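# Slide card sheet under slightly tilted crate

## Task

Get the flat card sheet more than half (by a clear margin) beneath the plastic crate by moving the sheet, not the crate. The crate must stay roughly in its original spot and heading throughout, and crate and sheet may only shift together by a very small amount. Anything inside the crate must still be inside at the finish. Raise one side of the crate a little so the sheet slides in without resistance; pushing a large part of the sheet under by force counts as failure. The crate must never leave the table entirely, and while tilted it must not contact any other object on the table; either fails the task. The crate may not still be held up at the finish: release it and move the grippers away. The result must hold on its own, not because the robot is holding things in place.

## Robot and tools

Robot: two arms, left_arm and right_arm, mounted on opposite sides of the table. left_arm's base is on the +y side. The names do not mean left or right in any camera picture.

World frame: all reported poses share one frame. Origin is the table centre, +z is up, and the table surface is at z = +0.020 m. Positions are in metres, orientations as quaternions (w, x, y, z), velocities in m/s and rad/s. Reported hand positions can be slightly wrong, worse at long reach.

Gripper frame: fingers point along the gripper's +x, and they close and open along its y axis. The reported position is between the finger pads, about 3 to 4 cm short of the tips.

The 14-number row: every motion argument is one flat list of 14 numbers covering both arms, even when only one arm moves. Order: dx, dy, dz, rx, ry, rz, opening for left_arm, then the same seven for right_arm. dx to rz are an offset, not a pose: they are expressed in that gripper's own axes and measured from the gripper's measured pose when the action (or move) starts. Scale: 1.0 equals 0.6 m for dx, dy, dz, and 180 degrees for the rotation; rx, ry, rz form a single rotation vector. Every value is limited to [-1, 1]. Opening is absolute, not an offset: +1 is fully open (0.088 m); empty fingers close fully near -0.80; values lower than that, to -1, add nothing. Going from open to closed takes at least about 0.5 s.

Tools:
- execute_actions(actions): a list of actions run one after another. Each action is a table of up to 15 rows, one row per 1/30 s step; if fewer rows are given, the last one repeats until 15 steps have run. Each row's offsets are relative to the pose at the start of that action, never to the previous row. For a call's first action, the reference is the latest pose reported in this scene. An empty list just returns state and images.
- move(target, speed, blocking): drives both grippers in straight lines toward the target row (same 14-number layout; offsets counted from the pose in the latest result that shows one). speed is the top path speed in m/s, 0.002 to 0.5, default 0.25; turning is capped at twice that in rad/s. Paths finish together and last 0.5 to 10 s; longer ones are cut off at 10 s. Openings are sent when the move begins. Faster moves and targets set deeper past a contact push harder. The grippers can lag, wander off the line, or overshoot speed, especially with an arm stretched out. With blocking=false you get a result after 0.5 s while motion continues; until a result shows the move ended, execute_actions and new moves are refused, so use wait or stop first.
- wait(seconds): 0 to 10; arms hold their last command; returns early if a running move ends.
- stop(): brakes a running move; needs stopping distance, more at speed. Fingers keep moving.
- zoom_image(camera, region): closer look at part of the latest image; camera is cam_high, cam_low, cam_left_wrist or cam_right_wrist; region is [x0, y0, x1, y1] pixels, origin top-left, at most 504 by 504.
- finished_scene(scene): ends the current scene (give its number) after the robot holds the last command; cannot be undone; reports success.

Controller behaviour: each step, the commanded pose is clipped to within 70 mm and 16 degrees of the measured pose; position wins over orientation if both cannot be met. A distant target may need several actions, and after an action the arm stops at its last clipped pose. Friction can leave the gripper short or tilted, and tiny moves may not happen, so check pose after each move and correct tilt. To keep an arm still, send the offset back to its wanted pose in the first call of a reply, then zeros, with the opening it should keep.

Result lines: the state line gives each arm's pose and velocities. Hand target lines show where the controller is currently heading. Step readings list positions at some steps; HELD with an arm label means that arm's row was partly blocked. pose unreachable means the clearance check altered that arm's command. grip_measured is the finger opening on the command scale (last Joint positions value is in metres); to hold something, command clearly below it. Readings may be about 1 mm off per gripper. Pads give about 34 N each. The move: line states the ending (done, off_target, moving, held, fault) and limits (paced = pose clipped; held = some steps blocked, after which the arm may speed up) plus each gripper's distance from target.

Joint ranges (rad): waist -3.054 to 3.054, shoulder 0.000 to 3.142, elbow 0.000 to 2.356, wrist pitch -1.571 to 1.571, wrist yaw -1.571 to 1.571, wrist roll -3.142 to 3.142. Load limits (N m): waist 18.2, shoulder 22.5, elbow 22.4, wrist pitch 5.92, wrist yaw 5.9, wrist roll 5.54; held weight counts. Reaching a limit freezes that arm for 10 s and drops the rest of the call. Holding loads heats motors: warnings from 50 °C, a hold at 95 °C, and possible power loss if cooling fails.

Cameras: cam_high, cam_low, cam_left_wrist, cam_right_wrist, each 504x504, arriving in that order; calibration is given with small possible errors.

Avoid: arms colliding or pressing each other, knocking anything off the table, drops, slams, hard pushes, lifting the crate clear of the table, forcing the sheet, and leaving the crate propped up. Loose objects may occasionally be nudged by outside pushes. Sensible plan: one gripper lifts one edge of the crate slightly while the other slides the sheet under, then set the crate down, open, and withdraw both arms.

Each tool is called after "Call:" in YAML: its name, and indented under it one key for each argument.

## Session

Call:
execute_actions:
  actions: []

Call:
zoom_image:
  camera: "cam_high"
  region: [100, 220, 400, 504]

Scene clock: 0.00 s.
left_arm: end_effector_position=(+0.2843, +0.3959, +0.2882) grip_measured=+0.825 end_effector_quat_wxyz=(+0.894, +0.136, +0.423, -0.057) end_effector_velocity=(-0.003, +0.004, -0.002) end_effector_angular_velocity=(+0.024, +0.013, +0.001) | right_arm: end_effector_position=(-0.1767, -0.3550, +0.1397) grip_measured=+0.848 end_effector_quat_wxyz=(+0.812, -0.046, +0.524, +0.253) end_effector_velocity=(+0.002, -0.001, +0.000) end_effector_angular_velocity=(-0.012, -0.007, +0.003)
Joint positions: left_arm=[ 0.465  1.339  1.116 -0.793 -0.429 -0.279  0.079] | right_arm=[ 1.031  2.092  1.318 -0.987  0.472  2.376  0.081]
Joint velocities: left_arm=[ 0.002 -0.002 -0.002 -0.022 -0.007  0.007 -0.   ] | right_arm=[-0.002 -0.002 -0.002 -0.007 -0.007 -0.007 -0.   ]
Heat: left arm: hottest shoulder 27 °C (+0.0 °C/min); right arm: hottest shoulder 25 °C (+0.0 °C/min).
Hand target (left_arm): +0.284, +0.396, +0.288; +0.894, +0.136, +0.423, -0.057
Hand target (right_arm): -0.177, -0.355, +0.140; +0.812, -0.046, +0.524, +0.253
camera_calibration (this result's frames):
cam_left_wrist: T_world_to_cam=[[-0.203203, -0.970754, -0.127852, 0.484129], [-0.93197, 0.231797, -0.278751, 0.281401], [0.300234, 0.0625112, -0.951815, 0.242864], [0, 0, 0, 1]] pos_world=[0.287718, 0.38956, 0.371499]
cam_right_wrist: T_world_to_cam=[[0.428143, -0.890174, -0.155834, -0.214508], [-0.903637, -0.419493, -0.0863997, -0.271743], [0.0115395, 0.177809, -0.983997, 0.287927], [0, 0, 0, 1]] pos_world=[-0.157039, -0.35614, 0.226413]

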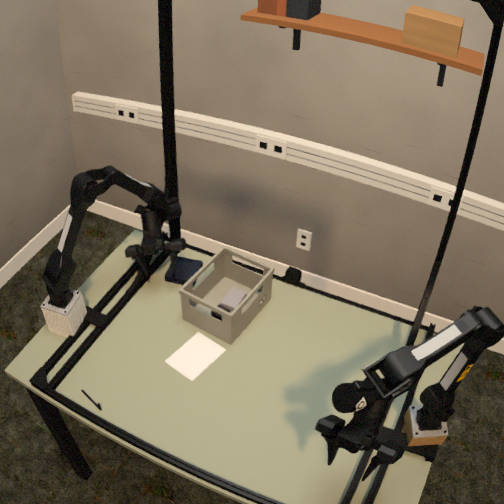

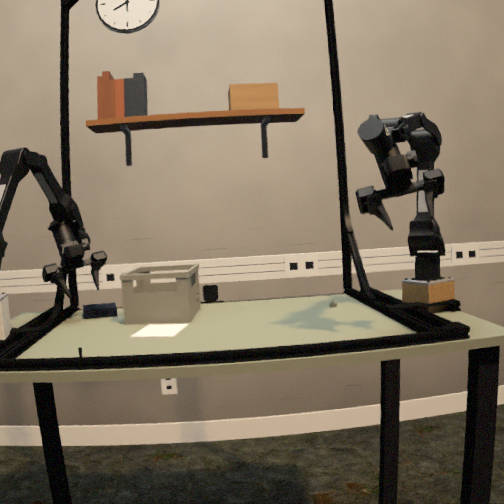

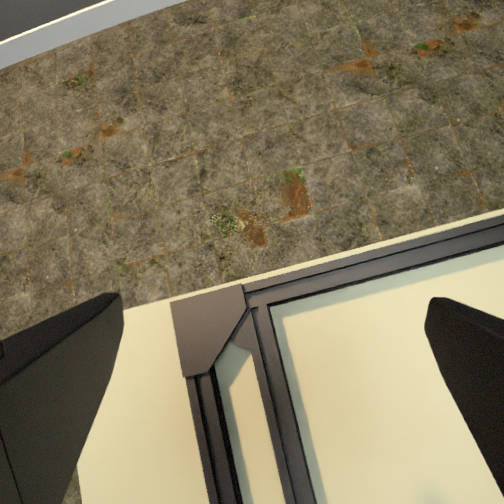

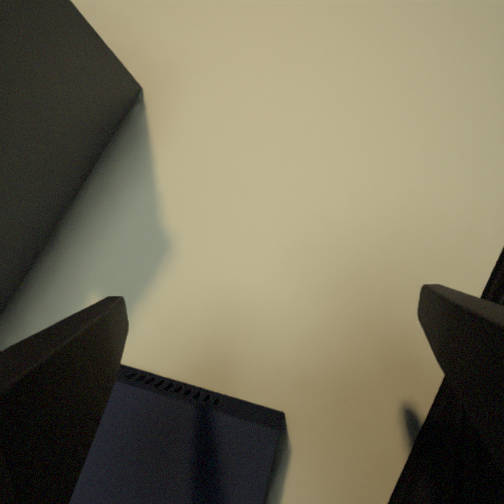

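Region (100, 220, 400, 504) of cam_high's 504x504 image, scaled by 1.680, with more detail than that image has; it fills the top 477 rows of this view, and the rest is white.

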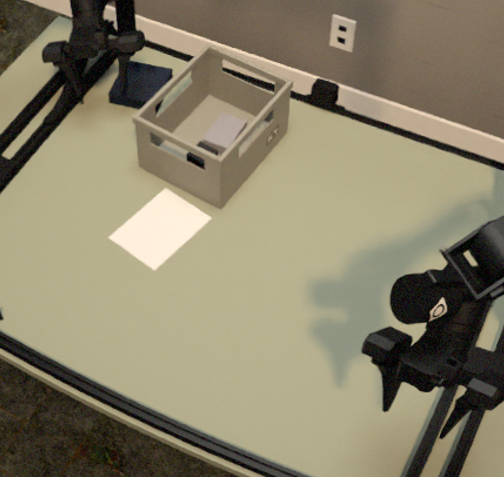

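Call:
move:
  target: [0.018,-0.918,-0.173,0.422,-0.136,-0.476,-0.55,-0.025,0.183,0.247,0.168,0.128,-0.102,0.3]
  speed: 0.25

Scene clock: 17.37 s.
left_arm: end_effector_position=(+0.0920, -0.0983, +0.1178) grip_measured=-0.550 end_effector_quat_wxyz=(+0.464, +0.272, +0.093, -0.838) end_effector_velocity=(+0.000, +0.002, -0.004) end_effector_angular_velocity=(+0.028, -0.003, +0.018) | right_arm: end_effector_position=(-0.1071, -0.2161, +0.2455) grip_measured=+0.300 end_effector_quat_wxyz=(+0.705, +0.043, +0.708, -0.031) end_effector_velocity=(+0.001, -0.002, +0.000) end_effector_angular_velocity=(-0.010, +0.002, +0.020)
Joint positions: left_arm=[-0.13   2.777  2.341 -0.315  0.652  0.631  0.012] | right_arm=[ 0.419  2.006  1.714 -1.262  0.007  2.263  0.054]
Joint velocities: left_arm=[-0.002 -0.002 -0.002 -0.022 -0.022 -0.007 -0.   ] | right_arm=[-0.002 -0.002 -0.002 -0.007 -0.007 -0.022  0.   ]
Heat: left arm: hottest shoulder 27 °C (+0.0 °C/min); right arm: hottest shoulder 28 °C (+10.4 °C/min).
Hand target (left_arm): +0.091, -0.099, +0.111; -0.462, -0.272, -0.094, +0.839
Hand target (right_arm): -0.107, -0.215, +0.239; +0.708, +0.036, +0.705, -0.034
Off the commanded pose (left_arm): 0.008 m, 5 deg.
Off the commanded pose (right_arm): 0.006 m, 1 deg.
joint sent to its limit (left arm) — the command would take joint 3 (elbow) past its upper limit, so that joint was sent only as far as its limit.
move: off_target (left_arm)
camera_calibration (this result's frames):
cam_left_wrist: T_world_to_cam=[[-0.828373, 0.559492, -0.0276801, 0.139627], [0.471349, 0.669465, -0.574148, 0.117957], [-0.302701, -0.488656, -0.818283, 0.154865], [0, 0, 0, 1]] pos_world=[0.106942, -0.0814131, 0.198314]
cam_right_wrist: T_world_to_cam=[[-0.121556, -0.992059, 0.0322857, -0.23122], [-0.919464, 0.124795, 0.372842, -0.138293], [-0.373911, 0.0156357, -0.927333, 0.276259], [0, 0, 0, 1]] pos_world=[-0.051966, -0.216446, 0.31521]

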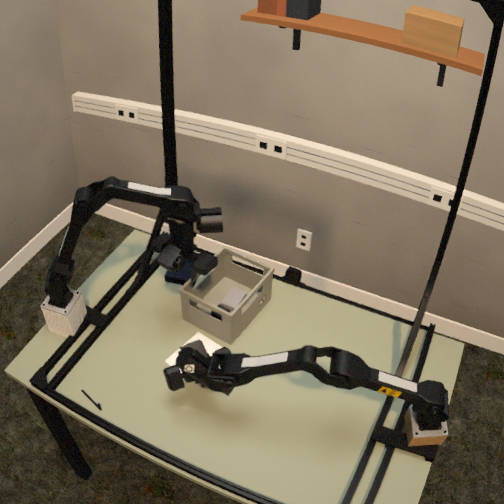

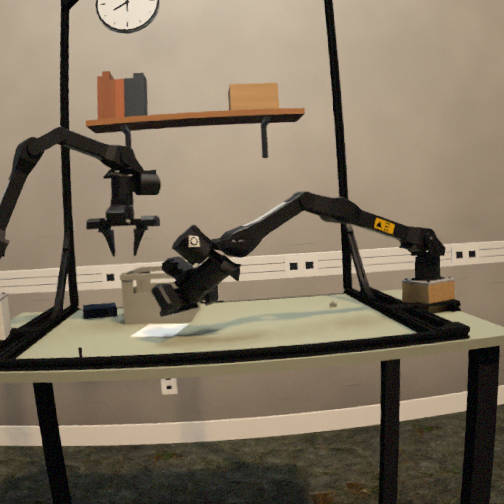

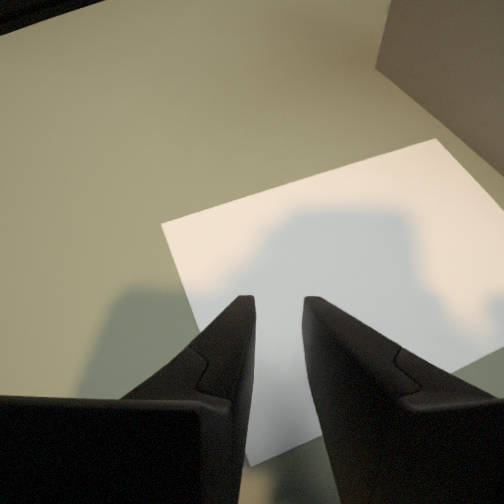

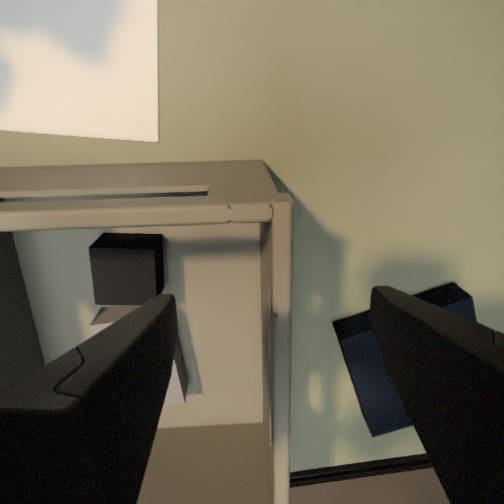

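Call:
move:
  target: [0.033,-0.01,-0.098,-0.02,0.02,0,-0.55,0.18,-0.03,-0.038,0,0,0,0.3]
  speed: 0.08

Scene clock: 23.83 s.
left_arm: end_effector_position=(+0.0997, -0.0897, +0.0752) grip_measured=-0.550 end_effector_quat_wxyz=(+0.471, +0.282, +0.116, -0.828) end_effector_velocity=(+0.004, +0.001, -0.005) end_effector_angular_velocity=(+0.019, -0.006, +0.022) | right_arm: end_effector_position=(-0.1347, -0.2260, +0.1475) grip_measured=+0.300 end_effector_quat_wxyz=(+0.698, +0.048, +0.714, -0.022) end_effector_velocity=(+0.000, -0.000, -0.001) end_effector_angular_velocity=(-0.002, +0.007, +0.005)
Joint positions: left_arm=[-0.119  2.814  2.269 -0.247  0.626  0.624  0.012] | right_arm=[ 0.491  2.101  1.455 -0.882  0.007  2.331  0.054]
Joint velocities: left_arm=[ 0.002  0.002 -0.002 -0.007 -0.022 -0.007 -0.   ] | right_arm=[-0.002 -0.002 -0.007  0.007 -0.007 -0.007  0.   ]
Heat: left arm: hottest shoulder 29 °C (+5.0 °C/min); right arm: hottest shoulder 29 °C (+10.1 °C/min).
Hand target (left_arm): +0.100, -0.085, +0.057; -0.469, -0.284, -0.134, +0.825
Hand target (right_arm): -0.133, -0.230, +0.138; +0.704, +0.043, +0.708, -0.031
Off the commanded pose (left_arm): 0.018 m, 2 deg.
Off the commanded pose (right_arm): 0.011 m, 2 deg.
move: off_target (left_arm, right_arm)
camera_calibration (this result's frames):
cam_left_wrist: T_world_to_cam=[[-0.846361, 0.5326, -0.00324406, 0.137556], [0.449111, 0.710386, -0.541896, 0.0875687], [-0.286309, -0.460096, -0.840439, 0.129093], [0, 0, 0, 1]] pos_world=[0.114055, -0.0760746, 0.156394]
cam_right_wrist: T_world_to_cam=[[-0.116961, -0.993046, 0.0134144, -0.238018], [-0.913188, 0.112845, 0.391605, -0.130562], [-0.390395, 0.0335525, -0.920036, 0.176028], [0, 0, 0, 1]] pos_world=[-0.0783452, -0.227535, 0.216274]

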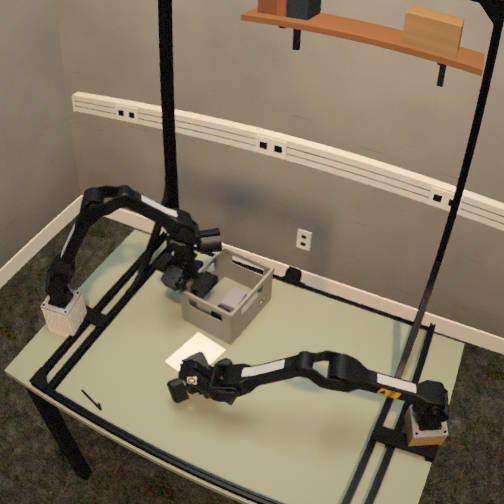

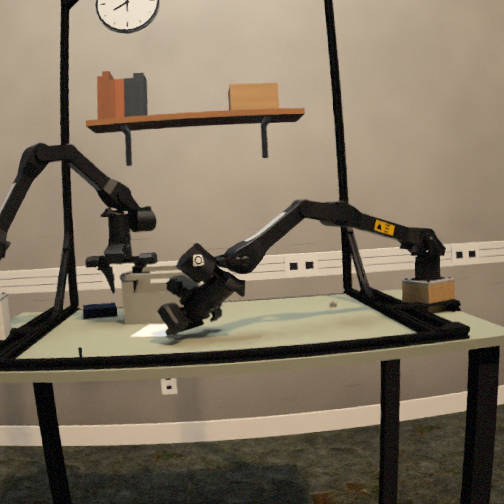

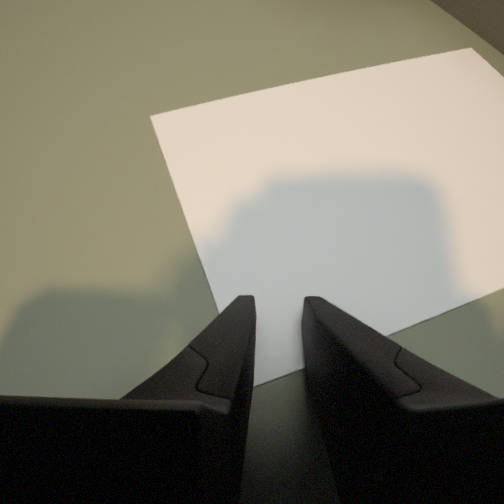

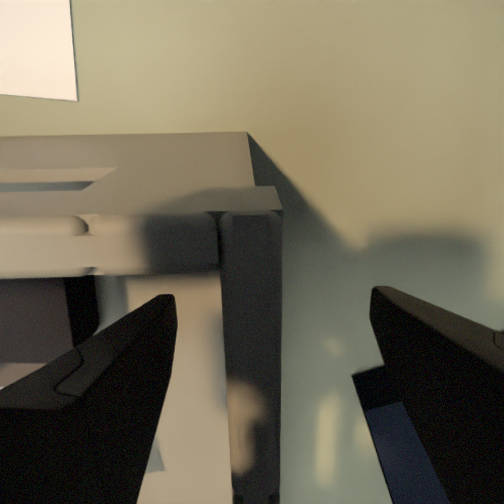

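Call:
move:
  target: [0.01,0,-0.015,0,0,0,-0.55,0.01,0.014,0,0,0,0,-0.3]
  speed: 0.03

Call:
move:
  target: [0.01,0,-0.015,0,0,0,-0.55,0,0,0,0,0,0,-1]
  speed: 0.03

Call:
move:
  target: [0.01,0,-0.015,0,0,0,-0.55,-0.045,0.005,-0.02,0,-0.04,0,-1]
  speed: 0.03

Scene clock: 29.20 s.
left_arm: end_effector_position=(+0.1003, -0.0919, +0.0768) grip_measured=-0.550 end_effector_quat_wxyz=(+0.474, +0.280, +0.109, -0.828) end_effector_velocity=(-0.004, +0.000, -0.001) end_effector_angular_velocity=(+0.011, +0.003, +0.002) | right_arm: end_effector_position=(-0.1343, -0.2186, +0.1487) grip_measured=-0.299 end_effector_quat_wxyz=(+0.695, +0.054, +0.717, -0.020) end_effector_velocity=(+0.002, -0.002, -0.003) end_effector_angular_velocity=(-0.018, -0.005, +0.005)
Joint positions: left_arm=[-0.119  2.815  2.269 -0.228  0.626  0.624  0.012] | right_arm=[ 0.479  2.109  1.472 -0.877  0.007  2.323  0.024]
Joint velocities: left_arm=[-0.007 -0.002 -0.002 -0.007 -0.007 -0.007 -0.   ] | right_arm=[-0.002  0.007 -0.002 -0.007 -0.007 -0.007 -0.   ]
Heat: left arm: hottest shoulder 30 °C (+6.2 °C/min); right arm: hottest shoulder 29 °C (+8.2 °C/min).
Hand target (left_arm): +0.100, -0.090, +0.065; -0.471, -0.282, -0.116, +0.828
Hand target (right_arm): -0.134, -0.217, +0.142; +0.698, +0.048, +0.714, -0.022
Off the commanded pose (left_arm): 0.013 m, 1 deg.
Off the commanded pose (right_arm): 0.007 m, 1 deg.
move: off_target (left_arm)
camera_calibration (this result's frames):
cam_left_wrist: T_world_to_cam=[[-0.846434, 0.532266, -0.015576, 0.140163], [0.451444, 0.701781, -0.551091, 0.0893472], [-0.282396, -0.473494, -0.8343, 0.127549], [0, 0, 0, 1]] pos_world=[0.114322, -0.0769121, 0.157836]
cam_right_wrist: T_world_to_cam=[[-0.121092, -0.992636, 0.00309394, -0.229647], [-0.909657, 0.112216, 0.399916, -0.132395], [-0.397318, 0.0456121, -0.916547, 0.178189], [0, 0, 0, 1]] pos_world=[-0.0774446, -0.221227, 0.216976]

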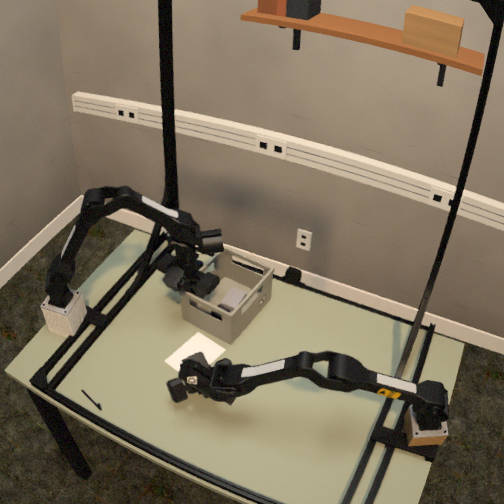

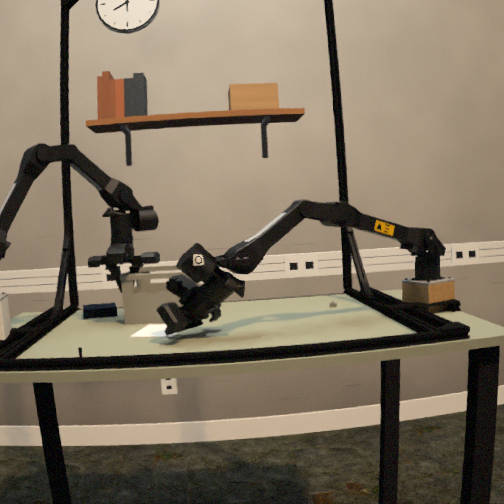

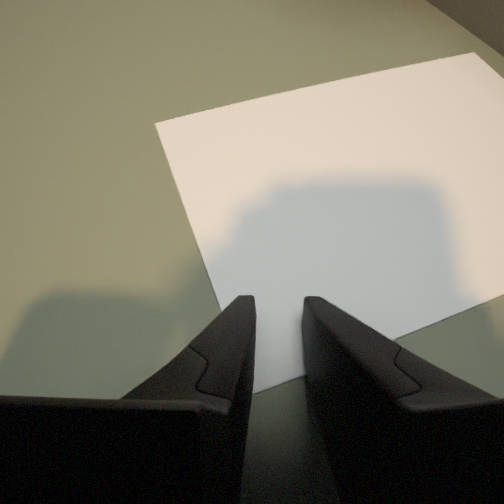

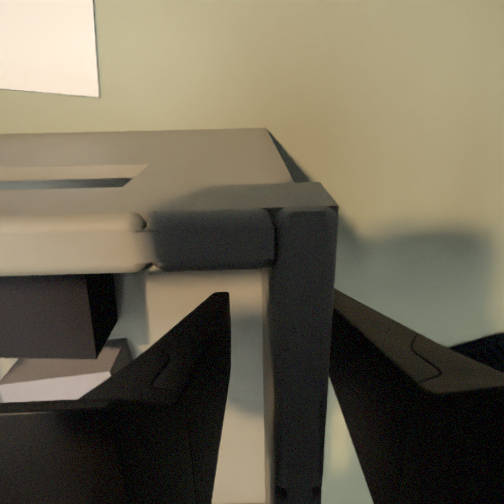

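Scene clock: 29.90 s.
left_arm: end_effector_position=(+0.1010, -0.0941, +0.0790) grip_measured=-0.550 end_effector_quat_wxyz=(+0.476, +0.278, +0.101, -0.828) end_effector_velocity=(-0.004, -0.001, +0.001) end_effector_angular_velocity=(+0.007, +0.001, +0.002) | right_arm: end_effector_position=(-0.1344, -0.2194, +0.1485) grip_measured=-0.725 end_effector_quat_wxyz=(+0.694, +0.054, +0.717, -0.023) end_effector_velocity=(+0.001, -0.001, +0.002) end_effector_angular_velocity=(-0.006, +0.004, +0.005)
Joint positions: left_arm=[-0.119  2.815  2.269 -0.21   0.626  0.624  0.012] | right_arm=[ 0.479  2.109  1.472 -0.879  0.004  2.328  0.003]
Joint velocities: left_arm=[-0.007 -0.002  0.002 -0.007 -0.007 -0.007 -0.   ] | right_arm=[-0.002 -0.007 -0.002 -0.007 -0.007 -0.007 -0.   ]
Heat: left arm: hottest shoulder 31 °C (+8.0 °C/min); right arm: hottest shoulder 29 °C (+8.0 °C/min).
Hand target (left_arm): +0.101, -0.092, +0.066; -0.474, -0.280, -0.109, +0.828
Hand target (right_arm): -0.134, -0.219, +0.149; +0.695, +0.054, +0.717, -0.020
Off the commanded pose (left_arm): 0.013 m, 1 deg.
Off the commanded pose (right_arm): 0.001 m, 0 deg.
move: off_target (left_arm)
camera_calibration (this result's frames):
cam_left_wrist: T_world_to_cam=[[-0.846322, 0.531893, -0.0287893, 0.142934], [0.454248, 0.69244, -0.560523, 0.0914027], [-0.278203, -0.48746, -0.827638, 0.126272], [0, 0, 0, 1]] pos_world=[0.114578, -0.0777636, 0.159856]
cam_right_wrist: T_world_to_cam=[[-0.125432, -0.992071, 0.00783209, -0.231611], [-0.90871, 0.118053, 0.400388, -0.130931], [-0.398138, 0.0431043, -0.916312, 0.177349], [0, 0, 0, 1]] pos_world=[-0.0774203, -0.221963, 0.216745]

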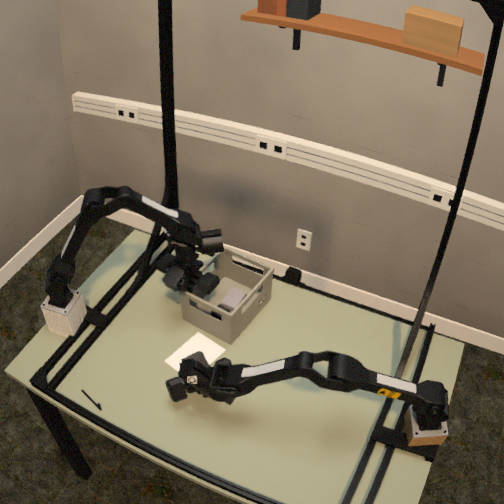

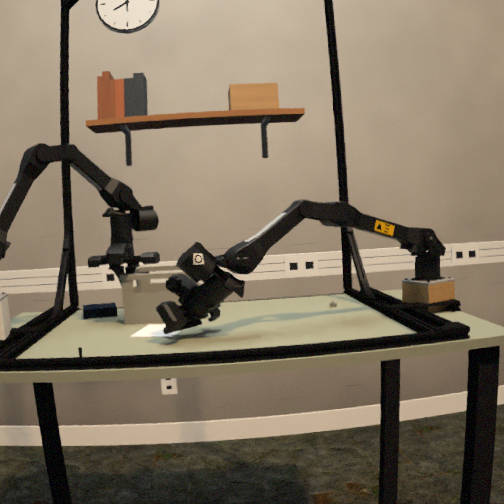

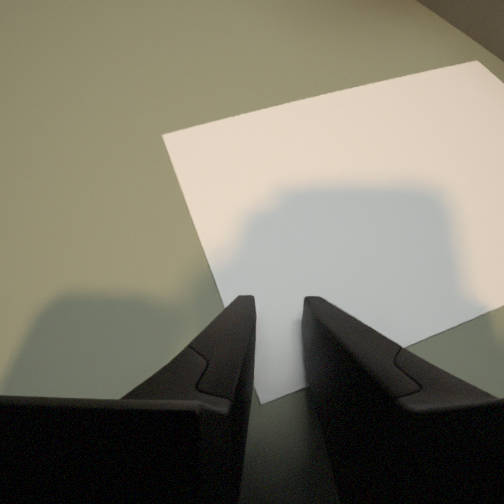

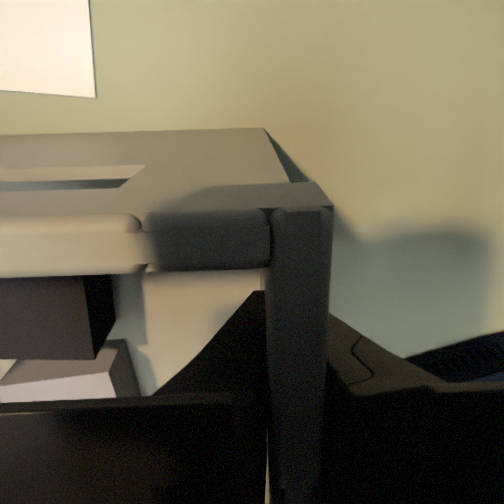

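Scene clock: 32.23 s.
left_arm: end_effector_position=(+0.1016, -0.0960, +0.0804) grip_measured=-0.550 end_effector_quat_wxyz=(+0.479, +0.276, +0.094, -0.828) end_effector_velocity=(+0.000, +0.002, -0.003) end_effector_angular_velocity=(+0.007, +0.003, -0.007) | right_arm: end_effector_position=(-0.1458, -0.2180, +0.1731) grip_measured=-0.726 end_effector_quat_wxyz=(+0.734, +0.046, +0.677, -0.026) end_effector_velocity=(+0.001, -0.001, +0.000) end_effector_angular_velocity=(-0.010, -0.017, +0.025)
Joint positions: left_arm=[-0.119  2.817  2.269 -0.193  0.626  0.624  0.012] | right_arm=[ 0.527  2.179  1.685 -1.111  0.078  2.371  0.003]
Joint velocities: left_arm=[ 0.002  0.002 -0.002 -0.007  0.007  0.007 -0.   ] | right_arm=[ 0.002  0.007  0.012 -0.022  0.007 -0.022 -0.   ]
Heat: left arm: hottest shoulder 31 °C (+7.4 °C/min); right arm: hottest shoulder 30 °C (+9.3 °C/min).
Hand target (left_arm): +0.102, -0.094, +0.068; -0.476, -0.278, -0.101, +0.828
Hand target (right_arm): -0.145, -0.216, +0.176; +0.738, +0.052, +0.673, -0.026
Off the commanded pose (left_arm): 0.012 m, 1 deg.
Off the commanded pose (right_arm): 0.003 m, 1 deg.
move: off_target (left_arm)
camera_calibration (this result's frames):
cam_left_wrist: T_world_to_cam=[[-0.846171, 0.531388, -0.040272, 0.145326], [0.456725, 0.684189, -0.568584, 0.0928323], [-0.274585, -0.499512, -0.821639, 0.124634], [0, 0, 0, 1]] pos_world=[0.114794, -0.0784831, 0.161039]
cam_right_wrist: T_world_to_cam=[[-0.123322, -0.992258, 0.0147037, -0.232719], [-0.947929, 0.122171, 0.294119, -0.137737], [-0.293638, 0.0223333, -0.955656, 0.21282], [0, 0, 0, 1]] pos_world=[-0.0967721, -0.218842, 0.247315]

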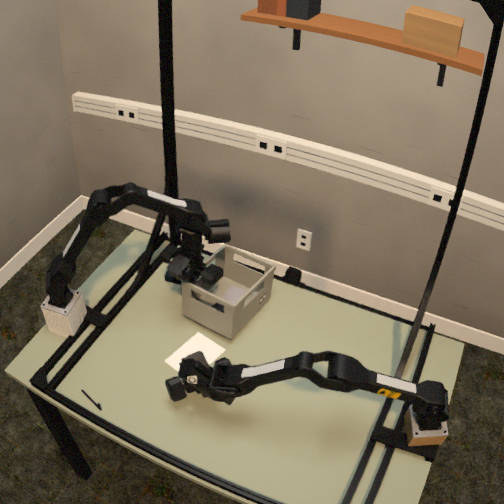

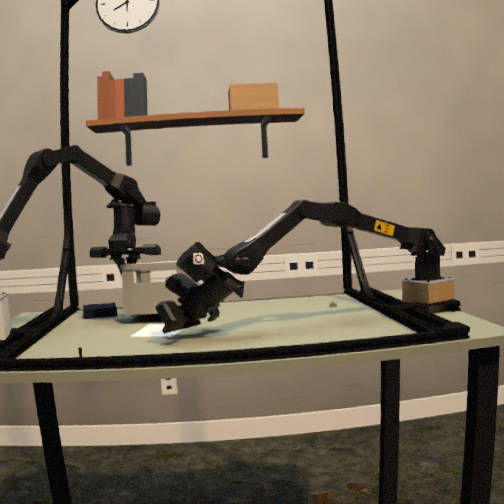

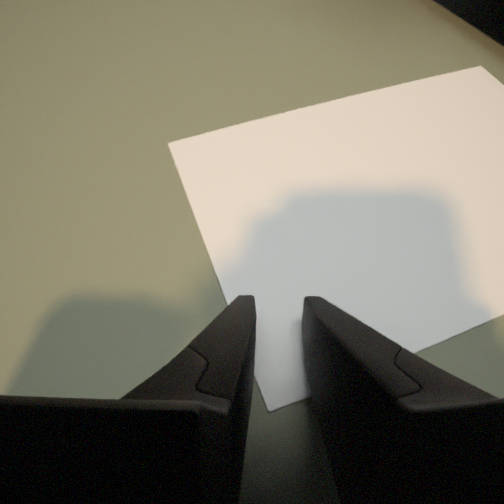

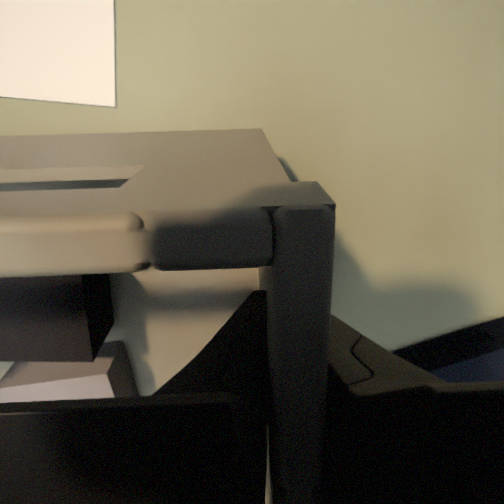

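Call:
move:
  target: [0.03,-0.006,-0.055,-0.02,0.02,0,-0.55,-0.004,0,0,0,0,0,-1]
  speed: 0.04

Call:
move:
  target: [0.072,-0.147,-0.003,0,0.02,0,-0.55,-0.004,0,0,0,0,0,-1]
  speed: 0.05

Scene clock: 37.07 s.
left_arm: end_effector_position=(+0.1039, -0.0975, +0.0709) grip_measured=-0.550 end_effector_quat_wxyz=(+0.486, +0.279, +0.110, -0.821) end_effector_velocity=(-0.002, +0.003, -0.006) end_effector_angular_velocity=(+0.035, +0.010, +0.007) | right_arm: end_effector_position=(-0.1459, -0.2179, +0.1730) grip_measured=-0.726 end_effector_quat_wxyz=(+0.734, +0.046, +0.677, -0.028) end_effector_velocity=(+0.001, -0.002, +0.000) end_effector_angular_velocity=(-0.011, +0.001, +0.005)
Joint positions: left_arm=[-0.121  2.845  2.302 -0.213  0.603  0.6    0.012] | right_arm=[ 0.526  2.181  1.687 -1.112  0.076  2.372  0.003]
Joint velocities: left_arm=[-0.002  0.007  0.012 -0.037 -0.007 -0.007 -0.   ] | right_arm=[-0.002 -0.002 -0.002 -0.007 -0.007 -0.007 -0.   ]
Heat: left arm: hottest shoulder 32 °C (+8.1 °C/min); right arm: hottest shoulder 31 °C (+9.7 °C/min).
Hand target (left_arm): +0.103, -0.092, +0.043; -0.484, -0.287, -0.134, +0.816
Hand target (right_arm): -0.146, -0.218, +0.176; +0.734, +0.047, +0.677, -0.026
Off the commanded pose (left_arm): 0.028 m, 3 deg.
Off the commanded pose (right_arm): 0.003 m, 0 deg.
move: off_target (left_arm)
camera_calibration (this result's frames):
cam_left_wrist: T_world_to_cam=[[-0.86127, 0.507734, -0.0205043, 0.145628], [0.433075, 0.712321, -0.552309, 0.0914123], [-0.26582, -0.484567, -0.833387, 0.118127], [0, 0, 0, 1]] pos_world=[0.117237, -0.0818149, 0.151919]
cam_right_wrist: T_world_to_cam=[[-0.124895, -0.992023, 0.0170977, -0.233267], [-0.947425, 0.124361, 0.294823, -0.13735], [-0.294597, 0.020623, -0.955399, 0.212088], [0, 0, 0, 1]] pos_world=[-0.0967824, -0.218699, 0.24711]

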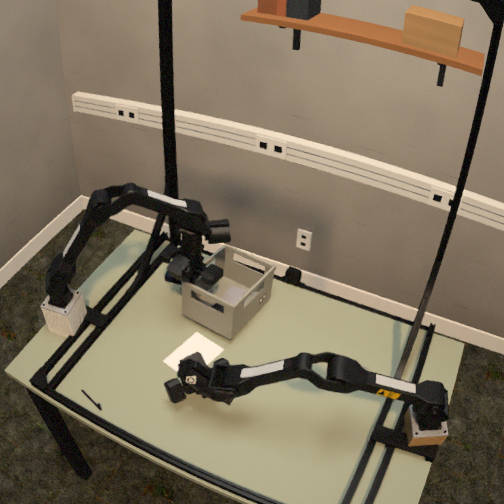

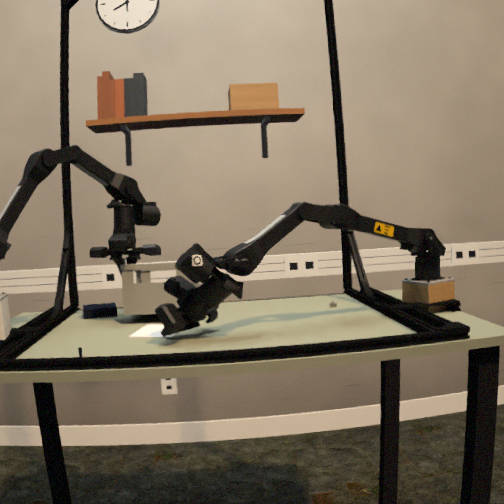

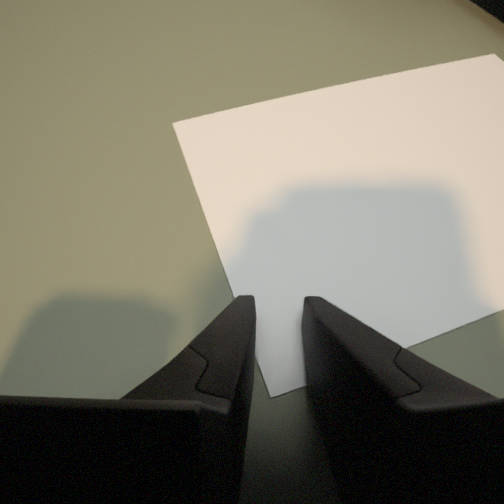

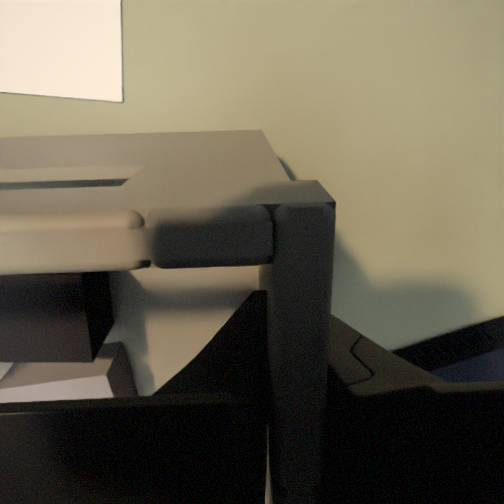

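Scene clock: 39.40 s.
left_arm: end_effector_position=(+0.0245, -0.0980, +0.0655) grip_measured=-0.552 end_effector_quat_wxyz=(+0.497, +0.289, +0.095, -0.812) end_effector_velocity=(-0.001, +0.003, -0.003) end_effector_angular_velocity=(+0.025, +0.004, +0.007) | right_arm: end_effector_position=(-0.1458, -0.2179, +0.1728) grip_measured=-0.726 end_effector_quat_wxyz=(+0.733, +0.046, +0.678, -0.029) end_effector_velocity=(+0.003, -0.000, +0.001) end_effector_angular_velocity=(-0.002, -0.010, +0.005)
Joint positions: left_arm=[-0.27   2.741  2.047  0.013  0.456  0.505  0.012] | right_arm=[ 0.525  2.181  1.687 -1.112  0.074  2.372  0.003]
Joint velocities: left_arm=[-0.002 -0.002 -0.002 -0.022 -0.007 -0.007 -0.   ] | right_arm=[-0.002 -0.002 -0.002 -0.007  0.007 -0.007 -0.   ]
Heat: left arm: hottest shoulder 33 °C (+9.1 °C/min); right arm: hottest shoulder 31 °C (+9.1 °C/min).
Hand target (left_arm): +0.013, -0.084, +0.038; -0.483, -0.304, -0.126, +0.812
Hand target (right_arm): -0.146, -0.218, +0.175; +0.734, +0.046, +0.678, -0.027
Off the commanded pose (left_arm): 0.034 m, 4 deg.
Off the commanded pose (right_arm): 0.003 m, 0 deg.
move: off_target (left_arm)
camera_calibration (this result's frames):
cam_left_wrist: T_world_to_cam=[[-0.867462, 0.493367, -0.0640159, 0.0789878], [0.44353, 0.708635, -0.548742, 0.122361], [-0.225368, -0.504406, -0.833537, 0.089365], [0, 0, 0, 1]] pos_world=[0.0343881, -0.080603, 0.14669]
cam_right_wrist: T_world_to_cam=[[-0.126082, -0.991837, 0.0190309, -0.233667], [-0.946825, 0.12604, 0.296036, -0.136948], [-0.296018, 0.0193057, -0.954987, 0.21139], [0, 0, 0, 1]] pos_world=[-0.0965519, -0.218579, 0.246864]

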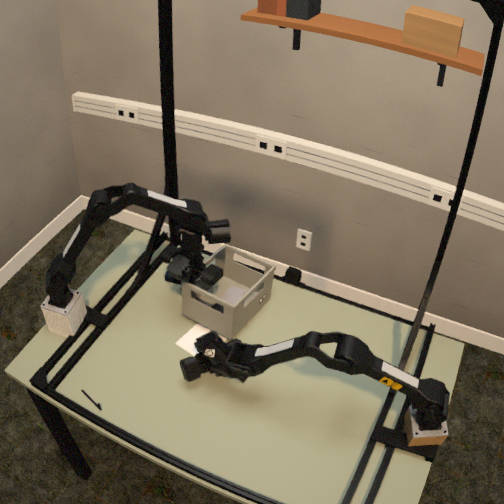

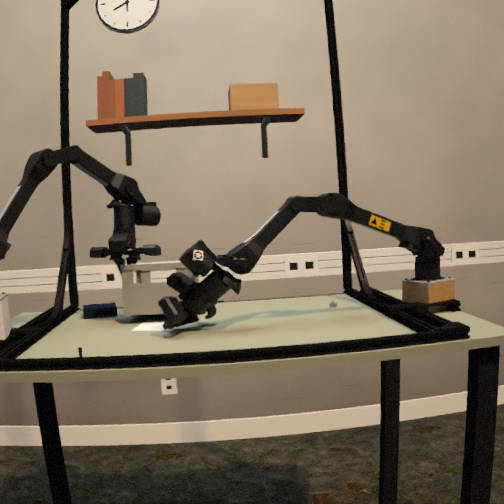

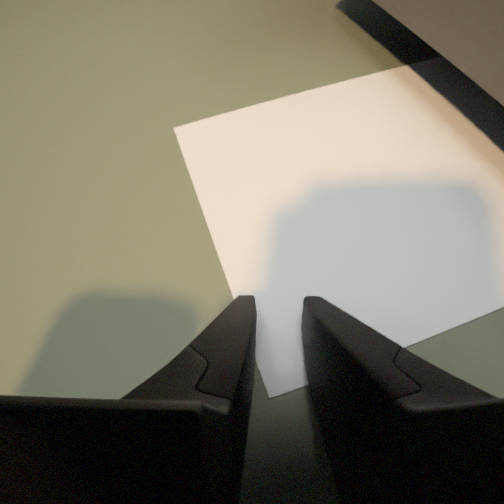

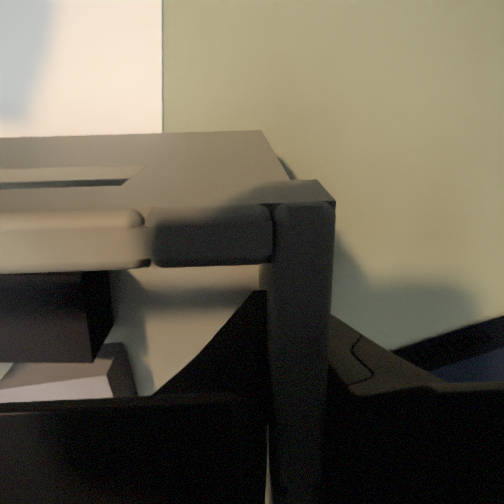

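Call:
move:
  target: [-0.035,0.008,0.05,0,0,0,-0.55,-0.004,0,0,0,0,0,-1]
  speed: 0.06

Call:
move:
  target: [-0.01,0,0.01,0.026,-0.013,-0.081,-0.6,-0.004,0,0,0,0,0,-1]
  speed: 0.12

Call:
move:
  target: [0.05,0,-0.075,0,0.01,0,-0.6,-0.004,0,0,0,0,0,-1]
  speed: 0.04

Scene clock: 44.20 s.
left_arm: end_effector_position=(+0.0231, -0.0938, +0.0845) grip_measured=-0.550 end_effector_quat_wxyz=(+0.492, +0.295, +0.108, -0.812) end_effector_velocity=(+0.002, -0.002, +0.004) end_effector_angular_velocity=(-0.008, -0.011, +0.019) | right_arm: end_effector_position=(-0.1455, -0.2180, +0.1723) grip_measured=-0.726 end_effector_quat_wxyz=(+0.733, +0.045, +0.678, -0.030) end_effector_velocity=(+0.001, -0.002, +0.000) end_effector_angular_velocity=(-0.011, +0.001, +0.005)
Joint positions: left_arm=[-0.271  2.69   2.047 -0.067  0.456  0.504  0.012] | right_arm=[ 0.524  2.182  1.687 -1.113  0.071  2.372  0.003]
Joint velocities: left_arm=[-0.002 -0.007 -0.002  0.007 -0.022 -0.007 -0.   ] | right_arm=[-0.002 -0.002 -0.002 -0.007 -0.007 -0.007 -0.   ]
Heat: left arm: hottest shoulder 34 °C (+9.5 °C/min); right arm: hottest shoulder 32 °C (+9.5 °C/min).
Hand target (left_arm): +0.025, -0.098, +0.103; -0.498, -0.289, -0.095, +0.812
Hand target (right_arm): -0.146, -0.218, +0.175; +0.733, +0.046, +0.678, -0.029
Off the commanded pose (left_arm): 0.018 m, 2 deg.
Off the commanded pose (right_arm): 0.003 m, 0 deg.
move: off_target (left_arm)
camera_calibration (this result's frames):
cam_left_wrist: T_world_to_cam=[[-0.867121, 0.496074, -0.0448491, 0.0755409], [0.441811, 0.724433, -0.52915, 0.130249], [-0.230007, -0.478652, -0.847342, 0.110637], [0, 0, 0, 1]] pos_world=[0.0334048, -0.0788743, 0.166056]
cam_right_wrist: T_world_to_cam=[[-0.127664, -0.991574, 0.0219752, -0.234436], [-0.946458, 0.12842, 0.296184, -0.135963], [-0.29651, 0.0170135, -0.954878, 0.210353], [0, 0, 0, 1]] pos_world=[-0.0962402, -0.218579, 0.246283]

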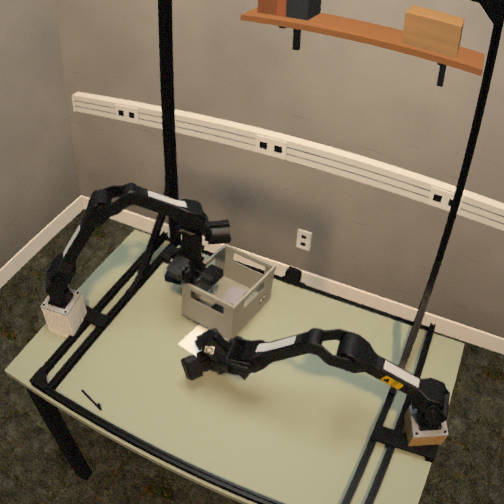

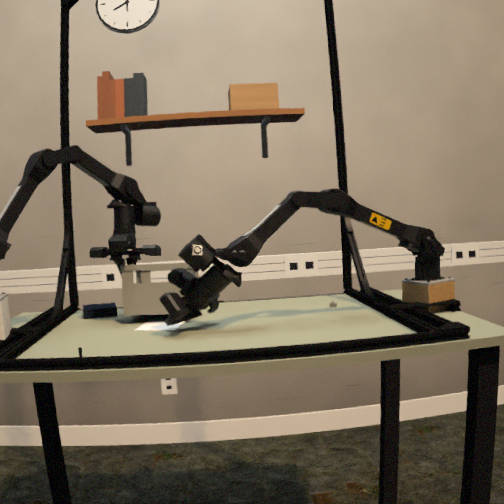

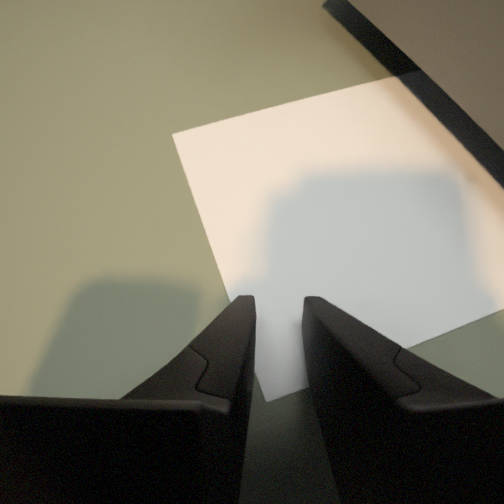

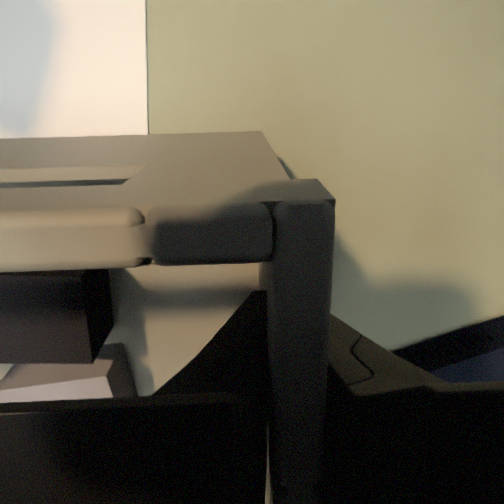

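Scene clock: 45.63 s.
left_arm: end_effector_position=(+0.0219, -0.0912, +0.0998) grip_measured=-0.600 end_effector_quat_wxyz=(+0.386, +0.278, +0.097, -0.875) end_effector_velocity=(-0.008, +0.005, -0.005) end_effector_angular_velocity=(+0.037, +0.027, -0.018) | right_arm: end_effector_position=(-0.1453, -0.2179, +0.1722) grip_measured=-0.726 end_effector_quat_wxyz=(+0.732, +0.045, +0.679, -0.031) end_effector_velocity=(+0.001, -0.002, +0.000) end_effector_angular_velocity=(-0.011, +0.001, +0.005)
Joint positions: left_arm=[-0.222  2.799  2.339 -0.376  0.715  0.682  0.01 ] | right_arm=[ 0.523  2.182  1.687 -1.113  0.07   2.372  0.003]
Joint velocities: left_arm=[-0.007  0.007  0.007 -0.037  0.022 -0.007 -0.   ] | right_arm=[-0.002 -0.002 -0.002 -0.007 -0.007 -0.007  0.   ]
Heat: left arm: hottest shoulder 34 °C (+9.2 °C/min); right arm: hottest shoulder 33 °C (+10.5 °C/min).
Hand target (left_arm): +0.023, -0.092, +0.092; -0.383, -0.279, -0.097, +0.875
Hand target (right_arm): -0.146, -0.218, +0.175; +0.733, +0.046, +0.678, -0.030
Off the commanded pose (left_arm): 0.007 m, 1 deg.
Off the commanded pose (right_arm): 0.002 m, 0 deg.
joint sent to its limit (left arm) — the command would take joint 3 (elbow) past its upper limit, so that joint was sent only as far as its limit.
move: done
camera_calibration (this result's frames):
cam_left_wrist: T_world_to_cam=[[-0.725992, 0.687257, 0.0247814, 0.0812911], [0.559933, 0.611645, -0.558897, 0.12717], [-0.399263, -0.391879, -0.828867, 0.134381], [0, 0, 0, 1]] pos_world=[0.0414635, -0.0809896, 0.180444]
cam_right_wrist: T_world_to_cam=[[-0.128836, -0.991391, 0.02337, -0.234683], [-0.945866, 0.129931, 0.297415, -0.135628], [-0.297891, 0.0162128, -0.954462, 0.209928], [0, 0, 0, 1]] pos_world=[-0.0959855, -0.218444, 0.246191]

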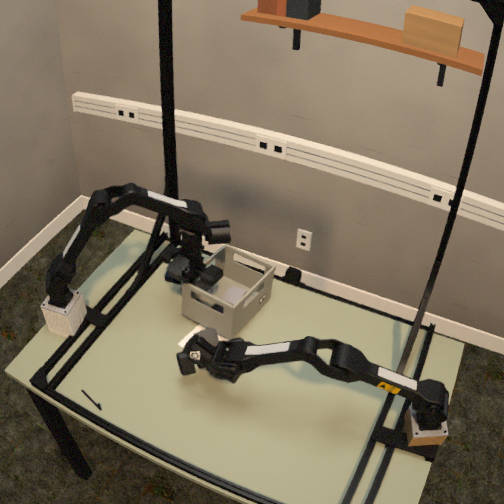

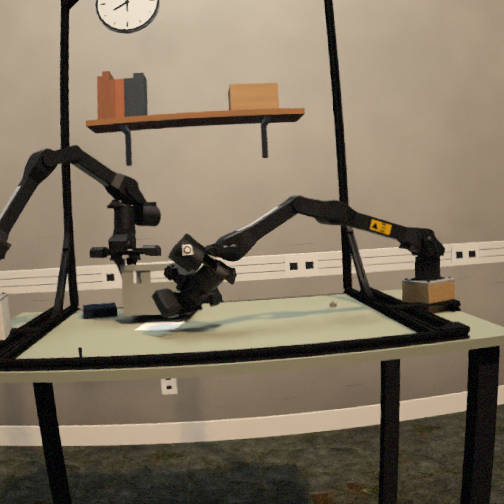

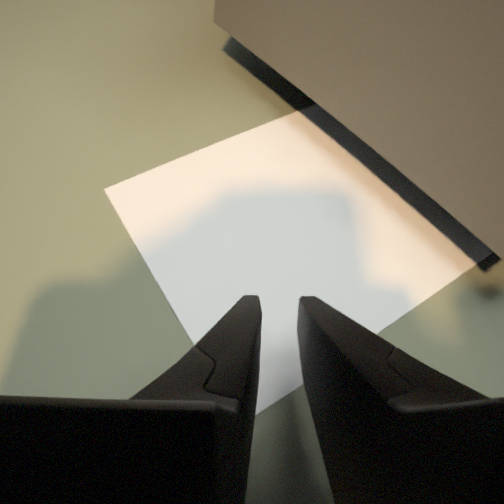

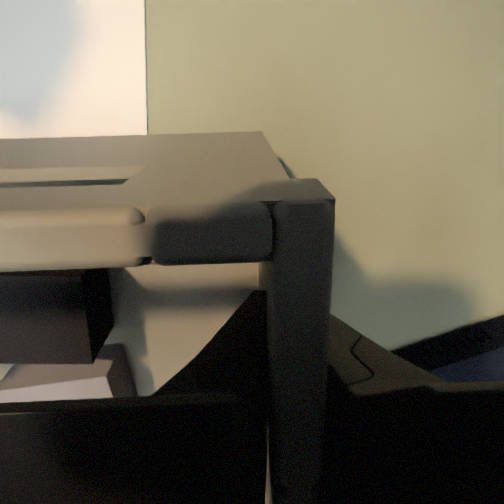

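Scene clock: 47.23 s.
left_arm: end_effector_position=(+0.0238, -0.0949, +0.0702) grip_measured=-0.599 end_effector_quat_wxyz=(+0.389, +0.282, +0.089, -0.873) end_effector_velocity=(-0.004, -0.002, -0.000) end_effector_angular_velocity=(+0.006, +0.007, +0.010) | right_arm: end_effector_position=(-0.1453, -0.2180, +0.1721) grip_measured=-0.726 end_effector_quat_wxyz=(+0.732, +0.045, +0.679, -0.032) end_effector_velocity=(-0.001, +0.001, +0.000) end_effector_angular_velocity=(+0.000, +0.010, +0.005)
Joint positions: left_arm=[-0.222  2.865  2.351 -0.312  0.704  0.691  0.01 ] | right_arm=[ 0.522  2.182  1.687 -1.113  0.067  2.372  0.003]
Joint velocities: left_arm=[-0.007  0.002  0.002  0.007 -0.007 -0.022 -0.   ] | right_arm=[-0.002 -0.002 -0.002  0.007 -0.007 -0.007 -0.   ]
Heat: left arm: hottest shoulder 35 °C (+10.2 °C/min); right arm: hottest shoulder 33 °C (+10.2 °C/min).
Hand target (left_arm): +0.023, -0.091, +0.046; -0.386, -0.291, -0.102, +0.870
Hand target (right_arm): -0.146, -0.218, +0.175; +0.732, +0.045, +0.679, -0.031
Off the commanded pose (left_arm): 0.025 m, 2 deg.
Off the commanded pose (right_arm): 0.003 m, 0 deg.
joint sent to its limit (left arm) — the command would take joint 3 (elbow) past its upper limit, so that joint was sent only as far as its limit.
move: off_target (left_arm)
camera_calibration (this result's frames):
cam_left_wrist: T_world_to_cam=[[-0.727459, 0.686133, 0.00502252, 0.0872237], [0.567204, 0.605454, -0.558306, 0.11099], [-0.386113, -0.403296, -0.82962, 0.107826], [0, 0, 0, 1]] pos_world=[0.0421307, -0.0835607, 0.150983]
cam_right_wrist: T_world_to_cam=[[-0.12964, -0.991238, 0.0253036, -0.235142], [-0.945303, 0.131255, 0.298622, -0.135411], [-0.299326, 0.0147937, -0.954036, 0.209173], [0, 0, 0, 1]] pos_world=[-0.0958774, -0.218403, 0.245946]

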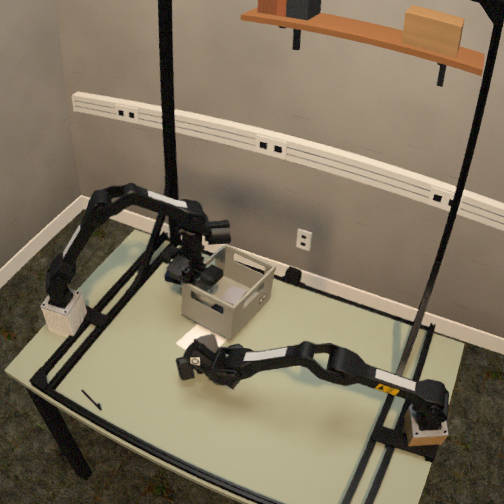

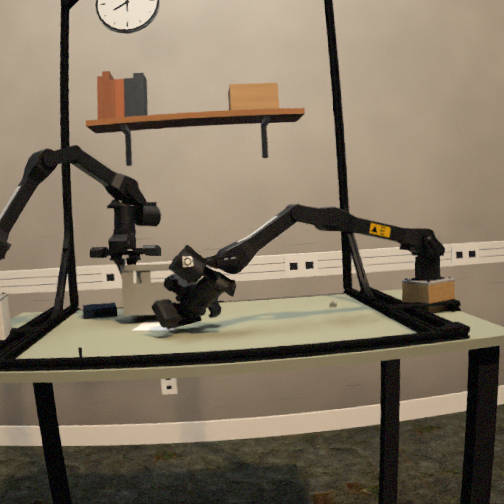

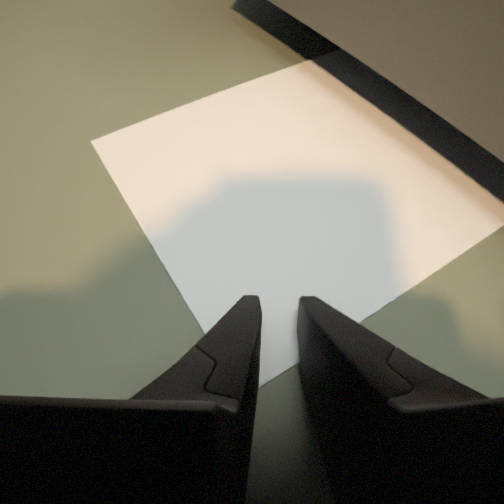

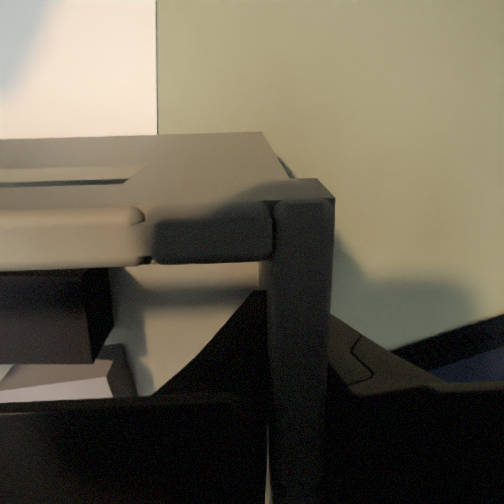

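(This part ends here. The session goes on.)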